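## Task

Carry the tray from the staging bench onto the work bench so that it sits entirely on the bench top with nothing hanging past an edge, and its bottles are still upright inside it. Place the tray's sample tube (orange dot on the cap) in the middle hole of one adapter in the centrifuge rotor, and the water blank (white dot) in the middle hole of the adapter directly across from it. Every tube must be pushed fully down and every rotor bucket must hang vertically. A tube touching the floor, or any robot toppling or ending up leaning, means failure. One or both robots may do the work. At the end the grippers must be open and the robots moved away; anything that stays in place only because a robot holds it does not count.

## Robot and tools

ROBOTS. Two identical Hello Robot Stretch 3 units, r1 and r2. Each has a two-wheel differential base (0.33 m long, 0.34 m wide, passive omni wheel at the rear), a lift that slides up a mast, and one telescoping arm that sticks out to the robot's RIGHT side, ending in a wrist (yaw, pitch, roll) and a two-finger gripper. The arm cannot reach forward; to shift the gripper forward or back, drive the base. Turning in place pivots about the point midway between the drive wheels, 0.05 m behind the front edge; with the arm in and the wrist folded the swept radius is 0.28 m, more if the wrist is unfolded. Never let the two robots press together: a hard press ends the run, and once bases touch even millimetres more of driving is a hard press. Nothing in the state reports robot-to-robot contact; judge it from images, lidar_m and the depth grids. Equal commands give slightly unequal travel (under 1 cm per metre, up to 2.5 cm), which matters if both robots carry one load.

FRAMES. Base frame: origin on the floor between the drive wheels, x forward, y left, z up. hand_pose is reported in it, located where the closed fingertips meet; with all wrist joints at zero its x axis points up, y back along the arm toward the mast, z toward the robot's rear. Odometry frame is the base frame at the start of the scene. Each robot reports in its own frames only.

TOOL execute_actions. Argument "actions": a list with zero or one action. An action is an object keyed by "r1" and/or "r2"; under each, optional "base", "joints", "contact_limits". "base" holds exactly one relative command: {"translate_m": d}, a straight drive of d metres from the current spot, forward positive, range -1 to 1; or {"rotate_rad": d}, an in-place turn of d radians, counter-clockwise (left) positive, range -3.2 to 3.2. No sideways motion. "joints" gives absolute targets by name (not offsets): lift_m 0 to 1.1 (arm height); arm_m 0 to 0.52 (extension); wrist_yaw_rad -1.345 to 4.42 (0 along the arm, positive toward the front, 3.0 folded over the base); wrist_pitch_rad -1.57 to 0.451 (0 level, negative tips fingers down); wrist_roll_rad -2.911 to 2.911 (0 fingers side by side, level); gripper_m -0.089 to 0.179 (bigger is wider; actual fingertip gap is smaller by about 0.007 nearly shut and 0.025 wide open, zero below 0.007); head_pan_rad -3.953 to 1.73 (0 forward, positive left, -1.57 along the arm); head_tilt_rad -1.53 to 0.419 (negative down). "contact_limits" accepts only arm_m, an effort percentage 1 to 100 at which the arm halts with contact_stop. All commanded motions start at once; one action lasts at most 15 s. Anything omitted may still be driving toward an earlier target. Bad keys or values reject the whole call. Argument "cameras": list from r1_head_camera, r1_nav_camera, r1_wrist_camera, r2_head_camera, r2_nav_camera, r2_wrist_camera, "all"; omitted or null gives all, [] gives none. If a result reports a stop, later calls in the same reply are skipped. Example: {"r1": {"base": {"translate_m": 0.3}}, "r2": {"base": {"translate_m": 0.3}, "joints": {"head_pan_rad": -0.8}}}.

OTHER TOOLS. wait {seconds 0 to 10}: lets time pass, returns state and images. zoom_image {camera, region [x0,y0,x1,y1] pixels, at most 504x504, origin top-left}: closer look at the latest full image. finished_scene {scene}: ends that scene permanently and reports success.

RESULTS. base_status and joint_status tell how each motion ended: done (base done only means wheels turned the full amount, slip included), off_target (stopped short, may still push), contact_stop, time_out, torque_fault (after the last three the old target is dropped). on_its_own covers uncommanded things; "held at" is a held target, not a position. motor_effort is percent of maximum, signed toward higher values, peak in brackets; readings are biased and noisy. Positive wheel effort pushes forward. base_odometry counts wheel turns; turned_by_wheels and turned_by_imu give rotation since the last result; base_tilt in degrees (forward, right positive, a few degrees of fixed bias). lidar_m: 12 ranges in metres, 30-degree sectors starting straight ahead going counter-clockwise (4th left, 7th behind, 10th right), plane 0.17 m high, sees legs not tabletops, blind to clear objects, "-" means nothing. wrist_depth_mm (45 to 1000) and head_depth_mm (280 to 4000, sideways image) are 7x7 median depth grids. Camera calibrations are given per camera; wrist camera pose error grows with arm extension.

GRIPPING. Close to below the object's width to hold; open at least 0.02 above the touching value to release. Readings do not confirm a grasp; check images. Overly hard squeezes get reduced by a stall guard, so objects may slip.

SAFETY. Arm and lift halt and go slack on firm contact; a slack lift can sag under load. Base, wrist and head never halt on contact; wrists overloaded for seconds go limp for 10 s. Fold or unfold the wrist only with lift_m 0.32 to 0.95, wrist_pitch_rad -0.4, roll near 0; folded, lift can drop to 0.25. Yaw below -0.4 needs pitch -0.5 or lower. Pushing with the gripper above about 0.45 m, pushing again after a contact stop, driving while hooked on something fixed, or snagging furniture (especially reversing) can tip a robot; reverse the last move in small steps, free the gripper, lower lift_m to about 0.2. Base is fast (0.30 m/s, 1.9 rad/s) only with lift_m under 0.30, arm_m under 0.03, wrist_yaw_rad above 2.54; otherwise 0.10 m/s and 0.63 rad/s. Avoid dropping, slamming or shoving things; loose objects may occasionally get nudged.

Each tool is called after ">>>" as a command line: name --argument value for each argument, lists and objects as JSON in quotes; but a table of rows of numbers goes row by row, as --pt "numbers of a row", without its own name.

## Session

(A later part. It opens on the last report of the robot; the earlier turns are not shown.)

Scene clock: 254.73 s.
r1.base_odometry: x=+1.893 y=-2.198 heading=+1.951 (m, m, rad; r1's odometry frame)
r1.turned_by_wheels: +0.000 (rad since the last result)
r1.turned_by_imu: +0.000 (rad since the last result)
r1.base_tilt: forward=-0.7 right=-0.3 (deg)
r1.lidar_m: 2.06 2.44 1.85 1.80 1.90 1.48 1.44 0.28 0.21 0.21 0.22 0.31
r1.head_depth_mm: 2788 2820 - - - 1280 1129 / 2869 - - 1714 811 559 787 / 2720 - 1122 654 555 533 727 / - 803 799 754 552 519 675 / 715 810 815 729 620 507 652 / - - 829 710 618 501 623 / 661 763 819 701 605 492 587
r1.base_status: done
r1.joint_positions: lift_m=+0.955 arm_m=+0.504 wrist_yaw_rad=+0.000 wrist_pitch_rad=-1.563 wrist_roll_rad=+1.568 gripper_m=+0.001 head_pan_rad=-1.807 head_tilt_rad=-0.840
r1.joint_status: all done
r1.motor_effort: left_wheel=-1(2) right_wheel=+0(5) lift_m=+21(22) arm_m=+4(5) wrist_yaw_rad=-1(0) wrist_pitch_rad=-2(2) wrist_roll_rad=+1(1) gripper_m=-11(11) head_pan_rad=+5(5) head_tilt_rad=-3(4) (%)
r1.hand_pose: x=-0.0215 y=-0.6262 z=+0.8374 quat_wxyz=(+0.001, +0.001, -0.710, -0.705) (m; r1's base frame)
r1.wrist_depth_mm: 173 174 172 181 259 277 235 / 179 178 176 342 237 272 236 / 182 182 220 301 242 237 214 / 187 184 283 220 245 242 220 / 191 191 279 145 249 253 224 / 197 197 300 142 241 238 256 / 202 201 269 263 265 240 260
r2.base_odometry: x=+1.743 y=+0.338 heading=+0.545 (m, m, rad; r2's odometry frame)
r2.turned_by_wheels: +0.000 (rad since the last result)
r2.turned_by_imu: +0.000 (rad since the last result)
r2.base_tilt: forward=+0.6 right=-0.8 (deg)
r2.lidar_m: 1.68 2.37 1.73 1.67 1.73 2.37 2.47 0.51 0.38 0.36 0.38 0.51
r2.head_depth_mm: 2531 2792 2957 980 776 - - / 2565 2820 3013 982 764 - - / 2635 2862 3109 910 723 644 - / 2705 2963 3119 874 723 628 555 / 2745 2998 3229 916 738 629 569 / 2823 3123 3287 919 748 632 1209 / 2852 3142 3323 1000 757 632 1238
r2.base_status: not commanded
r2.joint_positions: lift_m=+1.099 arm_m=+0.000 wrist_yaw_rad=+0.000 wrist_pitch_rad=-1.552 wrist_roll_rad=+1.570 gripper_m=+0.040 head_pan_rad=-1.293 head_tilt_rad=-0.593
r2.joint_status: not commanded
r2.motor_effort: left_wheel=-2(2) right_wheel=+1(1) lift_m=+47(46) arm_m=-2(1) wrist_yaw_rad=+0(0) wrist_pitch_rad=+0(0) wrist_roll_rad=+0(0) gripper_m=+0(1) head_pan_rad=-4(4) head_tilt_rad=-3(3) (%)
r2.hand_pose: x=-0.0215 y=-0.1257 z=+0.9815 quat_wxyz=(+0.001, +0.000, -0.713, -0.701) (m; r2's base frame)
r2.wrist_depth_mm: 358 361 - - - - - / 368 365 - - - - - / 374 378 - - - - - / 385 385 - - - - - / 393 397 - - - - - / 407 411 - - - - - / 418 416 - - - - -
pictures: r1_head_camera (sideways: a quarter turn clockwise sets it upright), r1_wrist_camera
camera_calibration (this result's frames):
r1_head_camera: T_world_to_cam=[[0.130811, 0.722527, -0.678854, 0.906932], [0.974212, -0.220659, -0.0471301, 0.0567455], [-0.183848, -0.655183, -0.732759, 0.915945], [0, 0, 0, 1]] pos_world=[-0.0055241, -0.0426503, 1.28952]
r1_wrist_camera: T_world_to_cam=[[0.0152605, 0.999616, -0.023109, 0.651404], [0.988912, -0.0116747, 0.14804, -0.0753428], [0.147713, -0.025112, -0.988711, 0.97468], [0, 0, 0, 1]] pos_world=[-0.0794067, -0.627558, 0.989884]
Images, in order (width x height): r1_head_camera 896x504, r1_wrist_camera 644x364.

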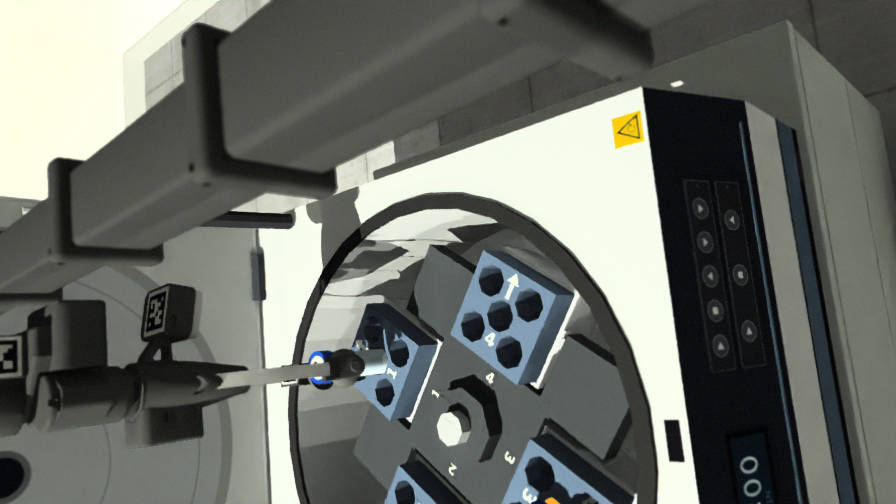

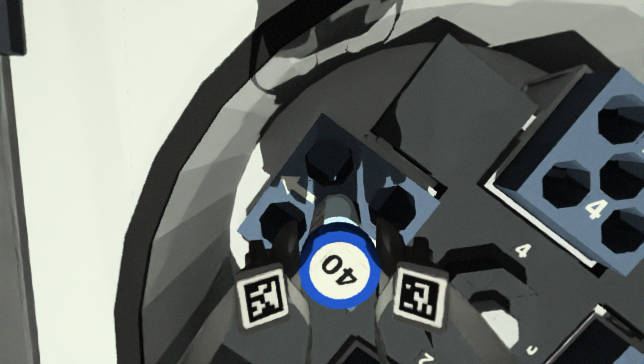

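In the hole.

>>> execute_actions --actions '[{"r1":{"joints":{"lift_m":0.925}}}]' --cameras '["r1_wrist_camera"]'

>>> execute_actions --actions '[{"r1":{"joints":{"gripper_m":0.062}}}]' --cameras '["r1_wrist_camera"]'

>>> execute_actions --actions '[{"r1":{"joints":{"lift_m":0.965}}}]' --cameras '[]'

>>> execute_actions --actions '[{"r1":{"joints":{"gripper_m":-0.01}}}]' --cameras '["r1_wrist_camera"]'

>>> execute_actions --actions '[{"r1":{"joints":{"lift_m":0.936}}}]' --cameras '["r1_wrist_camera","r1_head_camera"]'

Scene clock: 259.30 s.
r1.base_odometry: x=+1.893 y=-2.198 heading=+1.951 (m, m, rad; r1's odometry frame)
r1.turned_by_wheels: +0.000 (rad since the last result)
r1.turned_by_imu: +0.000 (rad since the last result)
r1.base_tilt: forward=-0.7 right=-0.3 (deg)
r1.lidar_m: 2.06 2.44 1.85 1.80 1.89 1.48 1.44 0.28 0.21 0.21 0.22 0.31
r1.head_depth_mm: 2796 2714 2283 - - - 1125 / 2863 2898 - - 546 559 788 / 2786 - - 639 555 532 726 / 668 835 796 754 552 519 678 / - 773 820 726 620 507 654 / - - 827 709 618 501 624 / 663 759 821 704 608 493 587
r1.base_status: not commanded
r1.joint_positions: lift_m=+0.925 arm_m=+0.504 wrist_yaw_rad=+0.000 wrist_pitch_rad=-1.563 wrist_roll_rad=+1.568 gripper_m=+0.001 head_pan_rad=-1.807 head_tilt_rad=-0.840
r1.joint_status: all done
r1.motor_effort: left_wheel=-1(1) right_wheel=+1(1) lift_m=+21(21) arm_m=+5(4) wrist_yaw_rad=+1(0) wrist_pitch_rad=-2(2) wrist_roll_rad=+1(1) gripper_m=-12(11) head_pan_rad=+4(5) head_tilt_rad=-3(4) (%)
r1.hand_pose: x=-0.0215 y=-0.6262 z=+0.8074 quat_wxyz=(+0.001, +0.001, -0.710, -0.705) (m; r1's base frame)
r1.wrist_depth_mm: 146 145 143 179 254 258 236 / 150 148 153 317 315 205 209 / 153 151 224 275 211 209 189 / 157 156 272 192 212 215 188 / 160 167 253 145 200 219 193 / 164 185 298 141 200 221 224 / 168 196 237 232 232 207 227
r2.base_odometry: x=+1.743 y=+0.338 heading=+0.545 (m, m, rad; r2's odometry frame)
r2.turned_by_wheels: +0.000 (rad since the last result)
r2.turned_by_imu: +0.000 (rad since the last result)
r2.base_tilt: forward=+0.7 right=-0.9 (deg)
r2.lidar_m: 1.69 2.37 1.73 1.67 1.73 2.36 2.47 0.52 0.38 0.36 0.38 0.51
r2.head_depth_mm: 2553 2794 2955 982 774 - - / 2570 2831 3019 983 766 - - / 2658 2902 3078 914 720 645 - / 2708 2935 3164 875 721 630 555 / 2775 3058 3204 915 741 630 569 / 2806 3092 3289 916 751 631 1204 / 2868 3140 3359 1000 758 633 1236
r2.base_status: not commanded
r2.joint_positions: lift_m=+1.099 arm_m=+0.000 wrist_yaw_rad=+0.000 wrist_pitch_rad=-1.552 wrist_roll_rad=+1.570 gripper_m=+0.040 head_pan_rad=-1.293 head_tilt_rad=-0.593
r2.joint_status: not commanded
r2.motor_effort: left_wheel=-2(2) right_wheel=+1(1) lift_m=+47(46) arm_m=-1(1) wrist_yaw_rad=+0(0) wrist_pitch_rad=+0(0) wrist_roll_rad=+0(0) gripper_m=+1(2) head_pan_rad=-4(4) head_tilt_rad=-3(3) (%)
r2.hand_pose: x=-0.0215 y=-0.1257 z=+0.9815 quat_wxyz=(+0.001, +0.000, -0.713, -0.701) (m; r2's base frame)
r2.wrist_depth_mm: 355 363 - - - - - / 366 366 - - - - - / 375 378 - - - - - / 384 388 - - - - - / 393 398 - - - - - / 408 409 - - - - - / 421 416 - - - - -
pictures: r1_wrist_camera
camera_calibration (this result's frames):
r1_wrist_camera: T_world_to_cam=[[0.0152597, 0.999616, -0.0231091, 0.650712], [0.988912, -0.0116739, 0.14804, -0.0709032], [0.147714, -0.025112, -0.988711, 0.945033], [0, 0, 0, 1]] pos_world=[-0.0794067, -0.627558, 0.959899]
Images, in order (width x height): r1_wrist_camera 644x364.

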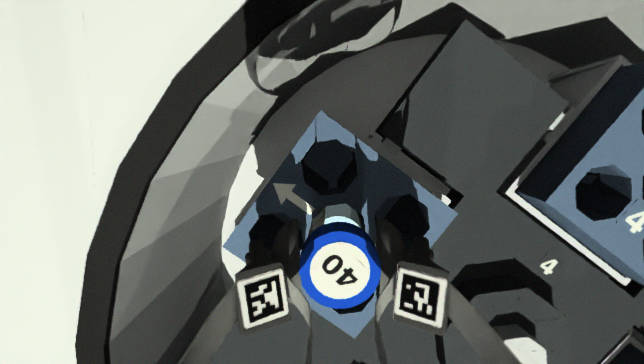

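Scene clock: 260.40 s.
r1.base_odometry: x=+1.893 y=-2.198 heading=+1.951 (m, m, rad; r1's odometry frame)
r1.turned_by_wheels: +0.000 (rad since the last result)
r1.turned_by_imu: +0.000 (rad since the last result)
r1.base_tilt: forward=-0.7 right=-0.3 (deg)
r1.lidar_m: 2.06 2.44 1.85 1.80 1.90 1.48 1.44 0.28 0.21 0.21 0.22 0.31
r1.head_depth_mm: 2790 2727 2264 - - - 1134 / 2859 2899 - - 548 559 789 / 2749 - - 639 556 533 727 / 670 835 796 754 551 520 678 / - 774 821 726 620 507 652 / - - 825 708 618 500 624 / 663 760 821 704 606 492 586
r1.base_status: not commanded
r1.joint_positions: lift_m=+0.925 arm_m=+0.504 wrist_yaw_rad=+0.000 wrist_pitch_rad=-1.563 wrist_roll_rad=+1.568 gripper_m=+0.062 head_pan_rad=-1.807 head_tilt_rad=-0.840
r1.joint_status: all done
r1.motor_effort: left_wheel=+0(1) right_wheel=+2(1) lift_m=+21(21) arm_m=+5(5) wrist_yaw_rad=+0(0) wrist_pitch_rad=-2(2) wrist_roll_rad=+1(2) gripper_m=+0(79) head_pan_rad=+4(5) head_tilt_rad=-3(4) (%)
r1.hand_pose: x=-0.0215 y=-0.6262 z=+0.8074 quat_wxyz=(+0.001, +0.001, -0.710, -0.705) (m; r1's base frame)
r1.wrist_depth_mm: 146 145 142 180 256 259 234 / 149 148 152 316 317 206 209 / 153 152 221 272 212 210 188 / 156 155 271 192 212 215 190 / 161 166 264 165 196 219 193 / 163 185 271 200 198 220 225 / 168 183 236 234 233 209 227
r2.base_odometry: x=+1.743 y=+0.338 heading=+0.545 (m, m, rad; r2's odometry frame)
r2.turned_by_wheels: +0.000 (rad since the last result)
r2.turned_by_imu: +0.000 (rad since the last result)
r2.base_tilt: forward=+0.7 right=-0.9 (deg)
r2.lidar_m: 1.69 2.37 1.74 1.67 1.73 2.37 2.47 0.52 0.38 0.36 0.38 0.51
r2.head_depth_mm: 2570 2796 3013 981 776 - - / 2613 2797 3019 980 766 - - / 2637 2911 3074 914 723 644 - / 2709 2936 3148 878 722 629 554 / 2753 3034 3205 917 740 629 568 / 2825 3062 3278 914 747 630 1210 / 2838 3157 3284 1006 757 632 1235
r2.base_status: not commanded
r2.joint_positions: lift_m=+1.099 arm_m=+0.000 wrist_yaw_rad=+0.000 wrist_pitch_rad=-1.552 wrist_roll_rad=+1.570 gripper_m=+0.040 head_pan_rad=-1.293 head_tilt_rad=-0.593
r2.joint_status: not commanded
r2.motor_effort: left_wheel=-2(2) right_wheel=+1(1) lift_m=+46(46) arm_m=-1(1) wrist_yaw_rad=+0(0) wrist_pitch_rad=+0(0) wrist_roll_rad=+0(0) gripper_m=+1(0) head_pan_rad=-4(3) head_tilt_rad=-2(2) (%)
r2.hand_pose: x=-0.0215 y=-0.1257 z=+0.9815 quat_wxyz=(+0.001, +0.000, -0.713, -0.701) (m; r2's base frame)
r2.wrist_depth_mm: 356 361 - - - - - / 368 371 - - - - - / 373 380 - - - - - / 382 389 - - - - - / 396 398 - - - - - / 406 410 - - - - - / 418 419 - - - - -
pictures: r1_wrist_camera
camera_calibration (this result's frames):
r1_wrist_camera: T_world_to_cam=[[0.0152604, 0.999616, -0.023109, 0.650711], [0.988912, -0.0116746, 0.14804, -0.0709036], [0.147714, -0.0251119, -0.988711, 0.945033], [0, 0, 0, 1]] pos_world=[-0.0794067, -0.627558, 0.959899]
Images, in order (width x height): r1_wrist_camera 644x364.

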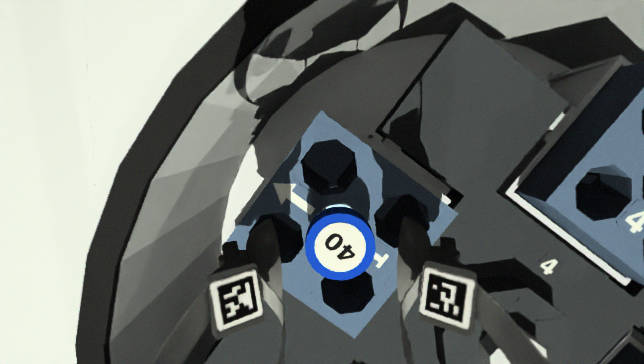

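Scene clock: 261.57 s.
r1.base_odometry: x=+1.893 y=-2.198 heading=+1.951 (m, m, rad; r1's odometry frame)
r1.turned_by_wheels: +0.000 (rad since the last result)
r1.turned_by_imu: +0.000 (rad since the last result)
r1.base_tilt: forward=-0.7 right=-0.2 (deg)
r1.lidar_m: 2.06 2.44 1.85 1.80 1.89 1.48 1.44 0.28 0.21 0.21 0.22 0.31
r1.head_depth_mm: 2821 2765 - - - 1299 1134 / 2812 - - 1744 826 560 787 / - - 2011 654 555 533 727 / - 799 798 755 552 519 679 / 710 814 821 730 620 506 653 / - 805 829 708 619 501 624 / 662 764 820 703 608 493 586
r1.base_status: not commanded
r1.joint_positions: lift_m=+0.965 arm_m=+0.504 wrist_yaw_rad=+0.000 wrist_pitch_rad=-1.563 wrist_roll_rad=+1.568 gripper_m=+0.062 head_pan_rad=-1.807 head_tilt_rad=-0.840
r1.joint_status: all done
r1.motor_effort: left_wheel=-2(1) right_wheel=+1(1) lift_m=+26(26) arm_m=+5(5) wrist_yaw_rad=+0(1) wrist_pitch_rad=-2(2) wrist_roll_rad=+1(2) gripper_m=+1(1) head_pan_rad=+5(4) head_tilt_rad=-3(4) (%)
r1.hand_pose: x=-0.0215 y=-0.6262 z=+0.8472 quat_wxyz=(+0.001, +0.001, -0.710, -0.705) (m; r1's base frame)
r1.wrist_depth_mm: 183 182 182 180 259 284 236 / 188 187 185 339 247 271 248 / 191 191 225 314 251 249 224 / 197 195 282 230 254 253 232 / 202 199 289 235 247 262 234 / 206 205 274 268 269 247 265 / 212 212 279 273 275 255 269
r2.base_odometry: x=+1.743 y=+0.338 heading=+0.545 (m, m, rad; r2's odometry frame)
r2.turned_by_wheels: +0.000 (rad since the last result)
r2.turned_by_imu: +0.000 (rad since the last result)
r2.base_tilt: forward=+0.6 right=-0.9 (deg)
r2.lidar_m: 1.68 2.36 1.72 1.67 1.73 2.37 2.47 0.52 0.38 0.36 0.38 0.52
r2.head_depth_mm: 2552 2765 2962 981 775 - - / 2618 2804 3022 984 765 - - / 2662 2899 3116 909 723 643 - / 2707 2939 3166 874 724 629 555 / 2803 3040 3199 915 740 629 569 / 2838 3067 3278 917 748 632 1207 / 2871 3192 3344 1003 759 632 1236
r2.base_status: not commanded
r2.joint_positions: lift_m=+1.099 arm_m=+0.000 wrist_yaw_rad=+0.000 wrist_pitch_rad=-1.552 wrist_roll_rad=+1.570 gripper_m=+0.040 head_pan_rad=-1.293 head_tilt_rad=-0.593
r2.joint_status: not commanded
r2.motor_effort: left_wheel=-2(2) right_wheel=+1(1) lift_m=+47(46) arm_m=-1(1) wrist_yaw_rad=-1(0) wrist_pitch_rad=+0(0) wrist_roll_rad=+0(0) gripper_m=+0(1) head_pan_rad=-4(4) head_tilt_rad=-3(2) (%)
r2.hand_pose: x=-0.0215 y=-0.1257 z=+0.9815 quat_wxyz=(+0.001, +0.000, -0.713, -0.701) (m; r2's base frame)
r2.wrist_depth_mm: 357 362 - - - - - / 365 365 - - - - - / 376 377 - - - - - / 386 387 - - - - - / 400 399 - - - - - / 406 411 - - - - - / 417 417 - - - - -
pictures: none
No camera images: the call's "cameras" was empty. Leave "cameras" out to get every camera's image.

Scene clock: 262.77 s.
r1.base_odometry: x=+1.893 y=-2.198 heading=+1.951 (m, m, rad; r1's odometry frame)
r1.turned_by_wheels: +0.000 (rad since the last result)
r1.turned_by_imu: +0.000 (rad since the last result)
r1.base_tilt: forward=-0.8 right=-0.3 (deg)
r1.lidar_m: 2.06 2.44 1.85 1.80 1.89 1.48 1.45 0.28 0.21 0.21 0.22 0.31
r1.head_depth_mm: 2780 2776 - - - 1298 1129 / 2859 - - 1742 827 558 786 / - - 1997 654 554 532 726 / - 798 797 754 552 519 677 / 710 815 817 730 618 507 653 / - 807 827 709 617 501 622 / 660 764 820 703 607 492 587
r1.base_status: not commanded
r1.joint_positions: lift_m=+0.965 arm_m=+0.504 wrist_yaw_rad=+0.000 wrist_pitch_rad=-1.563 wrist_roll_rad=+1.568 gripper_m=-0.010 head_pan_rad=-1.807 head_tilt_rad=-0.840
r1.joint_status: all done
r1.motor_effort: left_wheel=-2(0) right_wheel=+1(1) lift_m=+26(26) arm_m=+5(5) wrist_yaw_rad=+0(0) wrist_pitch_rad=-2(1) wrist_roll_rad=+1(2) gripper_m=-3(79) head_pan_rad=+5(5) head_tilt_rad=-4(4) (%)
r1.hand_pose: x=-0.0215 y=-0.6262 z=+0.8472 quat_wxyz=(+0.001, +0.001, -0.710, -0.705) (m; r1's base frame)
r1.wrist_depth_mm: 184 184 183 182 263 277 237 / 188 187 186 340 246 273 244 / 193 191 220 313 250 247 223 / 197 196 283 231 256 250 229 / 200 201 298 236 260 263 233 / 205 206 327 - 249 245 266 / 211 211 280 278 273 255 266
r2.base_odometry: x=+1.743 y=+0.338 heading=+0.545 (m, m, rad; r2's odometry frame)
r2.turned_by_wheels: +0.000 (rad since the last result)
r2.turned_by_imu: +0.000 (rad since the last result)
r2.base_tilt: forward=+0.7 right=-0.9 (deg)
r2.lidar_m: 1.69 2.37 1.73 1.67 1.73 2.36 2.48 0.52 0.38 0.36 0.38 0.52
r2.head_depth_mm: 2568 2778 2977 977 775 - - / 2596 2811 3040 979 766 - - / 2627 2886 3142 911 723 642 - / 2676 2976 3175 879 724 628 555 / 2780 3009 3214 918 740 630 569 / 2839 3066 3305 915 748 632 1216 / 2893 3150 3388 1001 760 631 1233
r2.base_status: not commanded
r2.joint_positions: lift_m=+1.099 arm_m=+0.000 wrist_yaw_rad=+0.000 wrist_pitch_rad=-1.552 wrist_roll_rad=+1.570 gripper_m=+0.040 head_pan_rad=-1.293 head_tilt_rad=-0.593
r2.joint_status: not commanded
r2.motor_effort: left_wheel=-2(2) right_wheel=+1(1) lift_m=+47(47) arm_m=-1(1) wrist_yaw_rad=+0(1) wrist_pitch_rad=+0(0) wrist_roll_rad=+0(0) gripper_m=+0(0) head_pan_rad=-4(4) head_tilt_rad=-3(3) (%)
r2.hand_pose: x=-0.0215 y=-0.1257 z=+0.9815 quat_wxyz=(+0.001, +0.000, -0.713, -0.701) (m; r2's base frame)
r2.wrist_depth_mm: 359 363 - - - - - / 365 368 - - - - - / 373 378 - - - - - / 383 389 - - - - - / 398 400 - - - - - / 405 412 - - - - - / 421 415 - - - - -
pictures: r1_wrist_camera
camera_calibration (this result's frames):
r1_wrist_camera: T_world_to_cam=[[0.0152599, 0.999616, -0.0231089, 0.651633], [0.988912, -0.0116741, 0.14804, -0.0767864], [0.147714, -0.0251118, -0.988711, 0.984323], [0, 0, 0, 1]] pos_world=[-0.0794067, -0.627561, 0.999638]
Images, in order (width x height): r1_wrist_camera 644x364.

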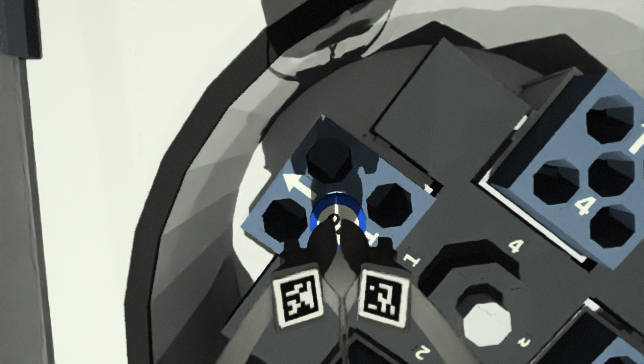

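Scene clock: 263.90 s.
r1.base_odometry: x=+1.893 y=-2.198 heading=+1.951 (m, m, rad; r1's odometry frame)
r1.turned_by_wheels: +0.000 (rad since the last result)
r1.turned_by_imu: +0.000 (rad since the last result)
r1.base_tilt: forward=-0.8 right=-0.2 (deg)
r1.lidar_m: 2.06 2.44 1.84 1.80 1.90 1.48 1.44 0.28 0.21 0.21 0.22 0.31
r1.head_depth_mm: 2787 2803 2345 - - 751 1137 / 2890 3043 - - 569 557 787 / 2748 - - 652 555 534 727 / - 820 799 756 551 520 677 / - 793 817 728 620 507 653 / - - 830 709 618 501 624 / 663 762 822 705 606 492 588
r1.base_status: not commanded
r1.joint_positions: lift_m=+0.939 arm_m=+0.504 wrist_yaw_rad=+0.000 wrist_pitch_rad=-1.566 wrist_roll_rad=+1.568 gripper_m=-0.010 head_pan_rad=-1.807 head_tilt_rad=-0.840
r1.joint_status: lift_m contact_stop (moved -0.026 of -0.029)
r1.on_its_own: lift_m is slack since a contact_stop, until your next command for it
r1.motor_effort: left_wheel=+0(2) right_wheel=+0(0) lift_m=+22(20) arm_m=+4(5) wrist_yaw_rad=+0(0) wrist_pitch_rad=+0(2) wrist_roll_rad=+2(1) gripper_m=-5(4) head_pan_rad=+4(4) head_tilt_rad=-4(4) (%)
r1.hand_pose: x=-0.0215 y=-0.6254 z=+0.8211 quat_wxyz=(+0.001, +0.001, -0.708, -0.706) (m; r1's base frame)
r1.wrist_depth_mm: 158 159 156 180 255 260 238 / 163 162 160 333 235 220 221 / 167 165 227 288 226 224 202 / 172 170 278 205 228 227 209 / 175 175 265 206 236 235 208 / 180 187 328 - 239 221 239 / 185 196 264 248 249 216 243
r2.base_odometry: x=+1.743 y=+0.338 heading=+0.545 (m, m, rad; r2's odometry frame)
r2.turned_by_wheels: +0.000 (rad since the last result)
r2.turned_by_imu: +0.000 (rad since the last result)
r2.base_tilt: forward=+0.7 right=-0.8 (deg)
r2.lidar_m: 1.69 2.36 1.73 1.67 1.73 2.37 2.46 0.52 0.38 0.36 0.38 0.52
r2.head_depth_mm: 2525 2762 2968 980 774 - - / 2572 2845 3027 984 765 - - / 2623 2904 3090 911 721 644 - / 2711 2933 3165 877 722 627 556 / 2748 3017 3171 915 739 628 570 / 2824 3092 3275 919 749 631 1215 / 2869 3166 3317 1001 754 633 1249
r2.base_status: not commanded
r2.joint_positions: lift_m=+1.099 arm_m=+0.000 wrist_yaw_rad=+0.000 wrist_pitch_rad=-1.552 wrist_roll_rad=+1.570 gripper_m=+0.040 head_pan_rad=-1.293 head_tilt_rad=-0.593
r2.joint_status: not commanded
r2.motor_effort: left_wheel=-2(2) right_wheel=+1(1) lift_m=+46(46) arm_m=-1(2) wrist_yaw_rad=+0(1) wrist_pitch_rad=+0(0) wrist_roll_rad=+0(0) gripper_m=+1(1) head_pan_rad=-4(4) head_tilt_rad=-3(3) (%)
r2.hand_pose: x=-0.0215 y=-0.1257 z=+0.9815 quat_wxyz=(+0.001, +0.000, -0.713, -0.701) (m; r2's base frame)
r2.wrist_depth_mm: 360 362 - - - - - / 365 372 - - - - - / 375 376 - - - - - / 385 390 - - - - - / 394 397 - - - - - / 407 411 - - - - - / 420 417 - - - - -
pictures: r1_head_camera (sideways: a quarter turn clockwise sets it upright), r1_wrist_camera
camera_calibration (this result's frames):
r1_head_camera: T_world_to_cam=[[0.130811, 0.722527, -0.678854, 0.906932], [0.974212, -0.220659, -0.0471301, 0.0567455], [-0.183848, -0.655182, -0.732759, 0.915945], [0, 0, 0, 1]] pos_world=[-0.0055241, -0.0426503, 1.28952]
r1_wrist_camera: T_world_to_cam=[[0.0152552, 0.999689, -0.0197168, 0.647436], [0.988912, -0.0121717, 0.148, -0.0731956], [0.147714, -0.0217559, -0.988791, 0.960736], [0, 0, 0, 1]] pos_world=[-0.0794068, -0.627224, 0.973565]
Images, in order (width x height): r1_head_camera 896x504, r1_wrist_camera 644x364.

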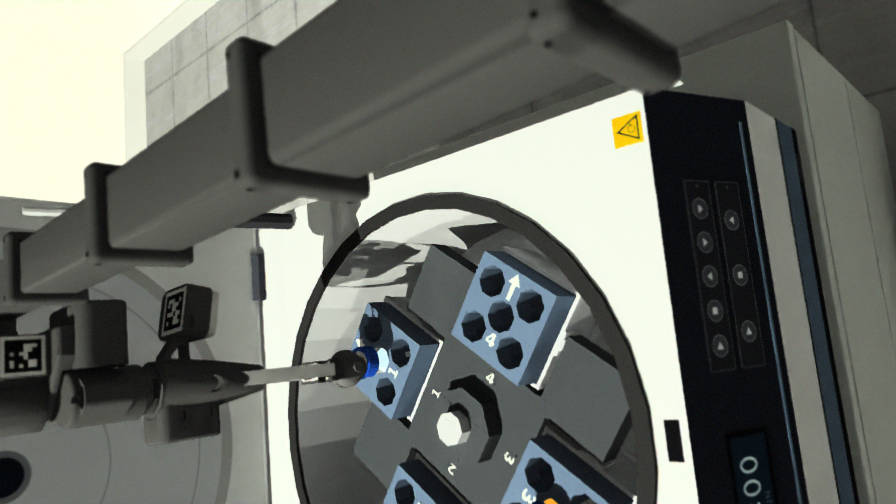

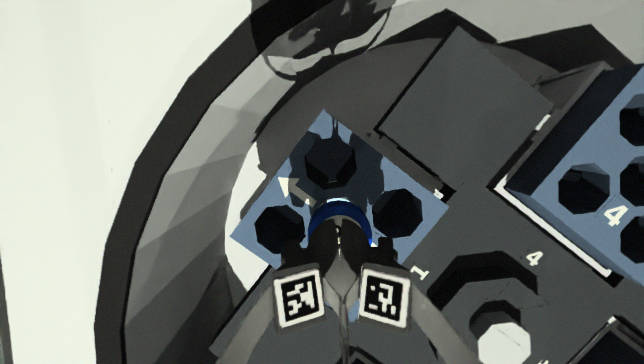

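Same seat height as the first. Withdraw.

>>> execute_actions --actions '[{"r1":{"joints":{"lift_m":1.05}}}]' --cameras '[]'

>>> execute_actions --actions '[{"r1":{"joints":{"arm_m":0.0},"base":{"translate_m":0.15}}}]' --cameras '["r1_head_camera","r1_nav_camera"]'

Scene clock: 266.90 s.
r1.base_odometry: x=+1.893 y=-2.198 heading=+1.951 (m, m, rad; r1's odometry frame)
r1.turned_by_wheels: +0.000 (rad since the last result)
r1.turned_by_imu: +0.000 (rad since the last result)
r1.base_tilt: forward=-0.7 right=-0.3 (deg)
r1.lidar_m: 2.06 2.44 1.84 1.80 1.90 1.48 1.44 0.28 0.21 0.21 0.22 0.31
r1.head_depth_mm: - 2723 2186 1796 1530 1294 1128 / 2956 2789 2186 1787 825 559 785 / 2802 2766 2166 653 555 533 727 / 693 786 800 754 552 519 677 / 706 789 820 729 620 507 652 / - 771 825 709 617 501 623 / 673 759 821 703 606 492 588
r1.base_status: not commanded
r1.joint_positions: lift_m=+1.050 arm_m=+0.504 wrist_yaw_rad=+0.000 wrist_pitch_rad=-1.564 wrist_roll_rad=+1.568 gripper_m=-0.010 head_pan_rad=-1.807 head_tilt_rad=-0.840
r1.joint_status: all done
r1.motor_effort: left_wheel=-1(2) right_wheel=+1(1) lift_m=+26(29) arm_m=+5(4) wrist_yaw_rad=+0(0) wrist_pitch_rad=-1(1) wrist_roll_rad=+1(1) gripper_m=-5(5) head_pan_rad=+4(5) head_tilt_rad=-3(4) (%)
r1.hand_pose: x=-0.0215 y=-0.6258 z=+0.9322 quat_wxyz=(+0.001, +0.001, -0.709, -0.705) (m; r1's base frame)
r1.wrist_depth_mm: 204 263 262 261 268 276 256 / 206 268 267 341 406 374 295 / 208 274 277 398 335 316 327 / 210 281 315 314 343 325 351 / 211 286 377 322 343 352 351 / 212 294 358 - 335 358 364 / 213 301 318 357 349 344 342
r2.base_odometry: x=+1.743 y=+0.338 heading=+0.545 (m, m, rad; r2's odometry frame)
r2.turned_by_wheels: +0.000 (rad since the last result)
r2.turned_by_imu: +0.000 (rad since the last result)
r2.base_tilt: forward=+0.8 right=-0.9 (deg)
r2.lidar_m: 1.69 2.36 1.73 1.67 1.73 2.37 2.47 0.52 0.38 0.36 0.38 0.51
r2.head_depth_mm: 2550 2769 2990 982 777 - - / 2600 2836 3025 985 765 - - / 2652 2907 3108 912 722 644 - / 2693 2963 3128 876 725 626 554 / 2765 3075 3223 918 741 628 570 / 2822 3157 3301 917 748 630 1203 / 2889 3179 3369 1005 756 633 1238
r2.base_status: not commanded
r2.joint_positions: lift_m=+1.099 arm_m=+0.000 wrist_yaw_rad=+0.000 wrist_pitch_rad=-1.552 wrist_roll_rad=+1.570 gripper_m=+0.040 head_pan_rad=-1.293 head_tilt_rad=-0.593
r2.joint_status: not commanded
r2.motor_effort: left_wheel=-2(2) right_wheel=+1(1) lift_m=+46(47) arm_m=-1(1) wrist_yaw_rad=-1(0) wrist_pitch_rad=+0(0) wrist_roll_rad=+0(0) gripper_m=+1(1) head_pan_rad=-4(3) head_tilt_rad=-2(3) (%)
r2.hand_pose: x=-0.0215 y=-0.1257 z=+0.9815 quat_wxyz=(+0.001, +0.000, -0.713, -0.701) (m; r2's base frame)
r2.wrist_depth_mm: 357 366 - - - - - / 369 367 - - - - - / 374 381 - - - - - / 384 385 - - - - - / 396 398 - - - - - / 407 410 - - - - - / 422 416 - - - - -
pictures: none
No camera images: the call's "cameras" was empty. Leave "cameras" out to get every camera's image.

Scene clock: 271.80 s.
r1.base_odometry: x=+1.837 y=-2.058 heading=+1.951 (m, m, rad; r1's odometry frame)
r1.turned_by_wheels: +0.000 (rad since the last result)
r1.turned_by_imu: +0.000 (rad since the last result)
r1.base_tilt: forward=-0.7 right=-0.3 (deg)
r1.lidar_m: 1.91 2.43 1.84 1.79 1.89 1.63 1.60 0.29 0.22 0.21 0.23 0.32
r1.head_depth_mm: - - - - - 629 898 / - - - - - 600 824 / - - - - - 558 761 / - - - - - - 783 / - - - - - - 697 / - - - - - - 652 / 665 771 774 734 562 502 624
r1.base_status: done
r1.joint_positions: lift_m=+1.050 arm_m=+0.000 wrist_yaw_rad=+0.000 wrist_pitch_rad=-1.564 wrist_roll_rad=+1.568 gripper_m=-0.010 head_pan_rad=-1.807 head_tilt_rad=-0.840
r1.joint_status: all done
r1.motor_effort: left_wheel=+0(2) right_wheel=+2(5) lift_m=+25(26) arm_m=-6(6) wrist_yaw_rad=+0(0) wrist_pitch_rad=-1(1) wrist_roll_rad=+2(1) gripper_m=-4(3) head_pan_rad=+4(5) head_tilt_rad=-4(4) (%)
r1.hand_pose: x=-0.0215 y=-0.1228 z=+0.9322 quat_wxyz=(+0.001, +0.001, -0.709, -0.705) (m; r1's base frame)
r1.wrist_depth_mm: 327 267 341 - - - - / 333 268 349 - - - - / 338 279 355 826 - - - / 327 286 362 - - - - / 339 290 376 - - - - / 402 300 380 - - - - / 305 311 367 - - - -
r2.base_odometry: x=+1.743 y=+0.338 heading=+0.545 (m, m, rad; r2's odometry frame)
r2.turned_by_wheels: +0.000 (rad since the last result)
r2.turned_by_imu: +0.000 (rad since the last result)
r2.base_tilt: forward=+0.6 right=-0.8 (deg)
r2.lidar_m: 1.69 2.36 1.73 1.67 1.73 2.37 2.46 0.52 0.38 0.36 0.38 0.51
r2.head_depth_mm: 2566 2755 2932 980 776 - - / 2591 2808 3038 981 764 - - / 2642 2882 3114 912 723 645 - / 2729 2984 3178 875 723 628 554 / 2788 2991 3197 917 739 629 569 / 2782 3104 3268 913 748 630 1213 / 2870 3170 3413 1001 759 633 1237
r2.base_status: not commanded
r2.joint_positions: lift_m=+1.099 arm_m=+0.000 wrist_yaw_rad=+0.000 wrist_pitch_rad=-1.552 wrist_roll_rad=+1.570 gripper_m=+0.040 head_pan_rad=-1.293 head_tilt_rad=-0.593
r2.joint_status: not commanded
r2.motor_effort: left_wheel=-2(2) right_wheel=+1(1) lift_m=+46(47) arm_m=-1(1) wrist_yaw_rad=+0(0) wrist_pitch_rad=+0(0) wrist_roll_rad=+0(0) gripper_m=+0(0) head_pan_rad=-5(4) head_tilt_rad=-2(2) (%)
r2.hand_pose: x=-0.0215 y=-0.1257 z=+0.9815 quat_wxyz=(+0.001, +0.000, -0.713, -0.701) (m; r2's base frame)
r2.wrist_depth_mm: 356 364 - - - - - / 366 370 - - - - - / 375 379 - - - - - / 386 389 - - - - - / 397 399 - - - - - / 406 410 - - - - - / 417 416 - - - - -
pictures: r1_head_camera (sideways: a quarter turn clockwise sets it upright), r1_nav_camera (sideways: a quarter turn counterclockwise sets it upright)
camera_calibration (this result's frames):
r1_head_camera: T_world_to_cam=[[0.130811, 0.722527, -0.678854, 0.906932], [0.974212, -0.22066, -0.0471301, 0.0567455], [-0.183848, -0.655183, -0.732759, 0.915945], [0, 0, 0, 1]] pos_world=[-0.0055241, -0.0426503, 1.28952]
r1_nav_camera: T_world_to_cam=[[-0.186322, -0.717371, 0.671315, -0.832118], [-0.974505, 0.221866, -0.0333851, 0.101386], [-0.124992, -0.66042, -0.74042, 0.924957], [0, 0, 0, 1]] pos_world=[0.059372, -0.00857089, 1.24686]
Images, in order (width x height): r1_head_camera 896x504, r1_nav_camera 672x504.

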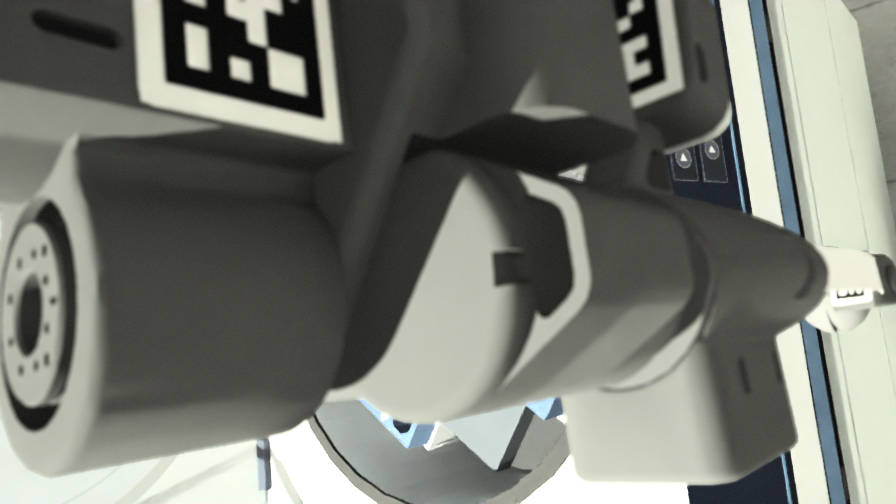

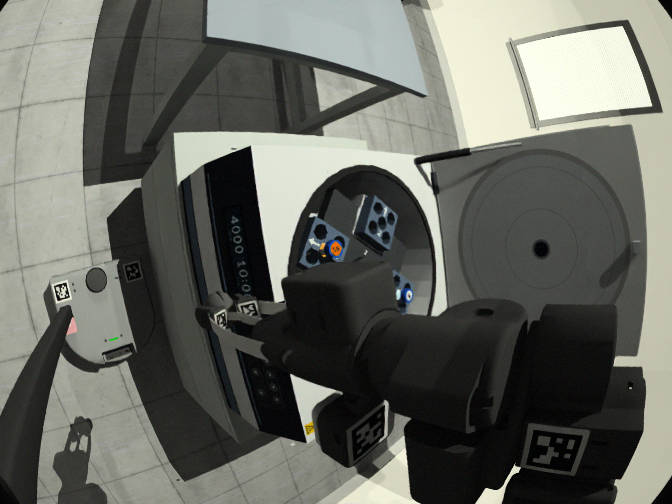

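>>> execute_actions --actions '[{"r1":{"base":{"translate_m":0.5},"joints":{"head_pan_rad":-2.3,"head_tilt_rad":-0.6}},"r2":{"base":{"translate_m":-0.2},"joints":{"head_pan_rad":-1.2}}}]' --cameras '["r1_head_camera","r2_head_camera"]'

>>> finished_scene --scene 1

Scene clock: 281.60 s.
r1.base_odometry: x=+1.652 y=-1.594 heading=+1.951 (m, m, rad; r1's odometry frame)
r1.turned_by_wheels: +0.000 (rad since the last result)
r1.turned_by_imu: +0.003 (rad since the last result)
r1.base_tilt: forward=-0.8 right=-0.3 (deg)
r1.lidar_m: 1.41 2.39 1.81 1.77 1.86 2.14 0.79 0.32 0.31 0.27 0.97 1.38
r1.head_depth_mm: 2181 2313 - - - 838 1173 / 2398 - - - - 674 851 / 933 - - - 646 616 698 / 863 - - - - - 694 / 808 - - - - - - / 756 - - - - - - / 712 - - - - - -
r1.base_status: done
r1.joint_positions: lift_m=+1.050 arm_m=+0.000 wrist_yaw_rad=+0.000 wrist_pitch_rad=-1.564 wrist_roll_rad=+1.568 gripper_m=-0.010 head_pan_rad=-2.293 head_tilt_rad=-0.606
r1.joint_status: all done
r1.motor_effort: left_wheel=-1(3) right_wheel=+1(4) lift_m=+26(27) arm_m=-5(6) wrist_yaw_rad=+0(1) wrist_pitch_rad=-1(1) wrist_roll_rad=+1(1) gripper_m=-3(3) head_pan_rad=-5(47) head_tilt_rad=+2(15) (%)
r1.hand_pose: x=-0.0215 y=-0.1228 z=+0.9322 quat_wxyz=(+0.001, +0.001, -0.709, -0.705) (m; r1's base frame)
r1.wrist_depth_mm: 511 502 504 - - - - / - 861 809 - - - - / 328 339 - - - - - / 331 332 554 - - - - / 340 338 - - - - - / 350 343 - - - - - / 361 354 356 - - - -
r2.base_odometry: x=+1.572 y=+0.234 heading=+0.545 (m, m, rad; r2's odometry frame)
r2.turned_by_wheels: +0.000 (rad since the last result)
r2.turned_by_imu: +0.000 (rad since the last result)
r2.base_tilt: forward=+0.7 right=-0.8 (deg)
r2.lidar_m: 1.69 2.37 1.73 1.67 1.73 2.36 2.27 0.52 0.38 0.36 0.38 0.51
r2.head_depth_mm: 2538 2779 2959 977 767 - - / 2596 2900 3036 985 762 - - / 2723 2970 3126 988 766 626 553 / 2734 3014 3186 951 769 628 568 / 2827 3104 3381 767 759 629 1210 / 2936 3216 1118 938 773 632 1238 / 2895 3209 3218 944 775 633 1269
r2.base_status: done
r2.joint_positions: lift_m=+1.099 arm_m=+0.000 wrist_yaw_rad=+0.000 wrist_pitch_rad=-1.552 wrist_roll_rad=+1.570 gripper_m=+0.040 head_pan_rad=-1.207 head_tilt_rad=-0.593
r2.joint_status: all done
r2.motor_effort: left_wheel=-2(8) right_wheel=+1(4) lift_m=+47(47) arm_m=-1(1) wrist_yaw_rad=+1(0) wrist_pitch_rad=+0(0) wrist_roll_rad=+0(0) gripper_m=+1(1) head_pan_rad=+5(22) head_tilt_rad=-2(3) (%)
r2.hand_pose: x=-0.0215 y=-0.1257 z=+0.9815 quat_wxyz=(+0.001, +0.000, -0.713, -0.701) (m; r2's base frame)
r2.wrist_depth_mm: 360 364 - - - - - / 366 367 - - - - - / 376 377 - - - - - / 386 388 - - - - - / 396 399 - - - - - / 404 412 - - - - - / 417 418 - - - - -
pictures: r1_head_camera (sideways: a quarter turn clockwise sets it upright), r2_head_camera (sideways: a quarter turn clockwise sets it upright)
camera_calibration (this result's frames):
r1_head_camera: T_world_to_cam=[[0.336199, 0.444763, -0.830154, 1.10289], [0.750771, -0.658752, -0.0488823, 0.0604043], [-0.568607, -0.606821, -0.555387, 0.68757], [0, 0, 0, 1]] pos_world=[-0.0251821, -0.033499, 1.30039]
r2_head_camera: T_world_to_cam=[[-0.162733, 0.508167, -0.845745, 1.11481], [0.946278, 0.323129, 0.0120756, -0.0195368], [0.279421, -0.798344, -0.533451, 0.645391], [0, 0, 0, 1]] pos_world=[0.0195672, -0.0449508, 1.28736]
Images, in order (width x height): r1_head_camera 896x504, r2_head_camera 896x504.

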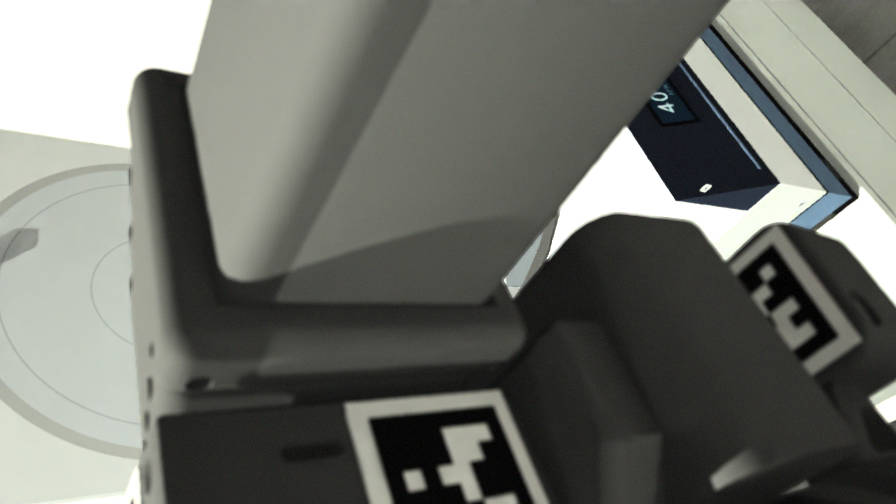

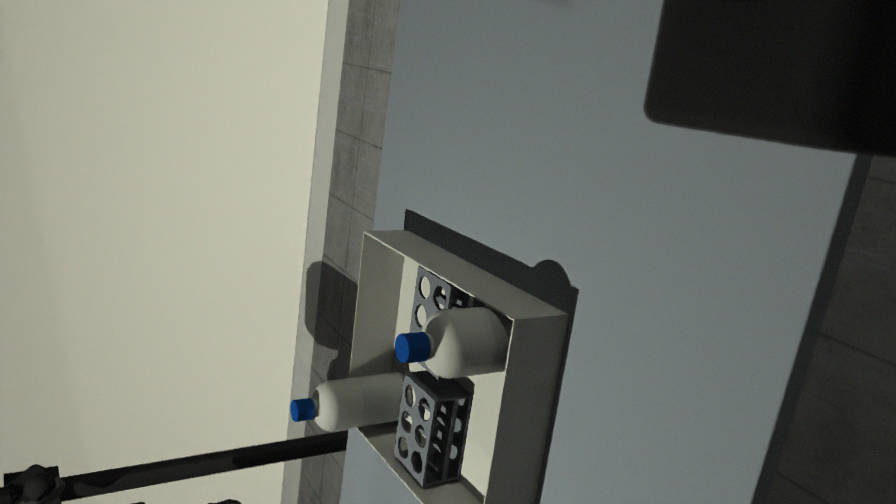

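The scene is finished: the task was done.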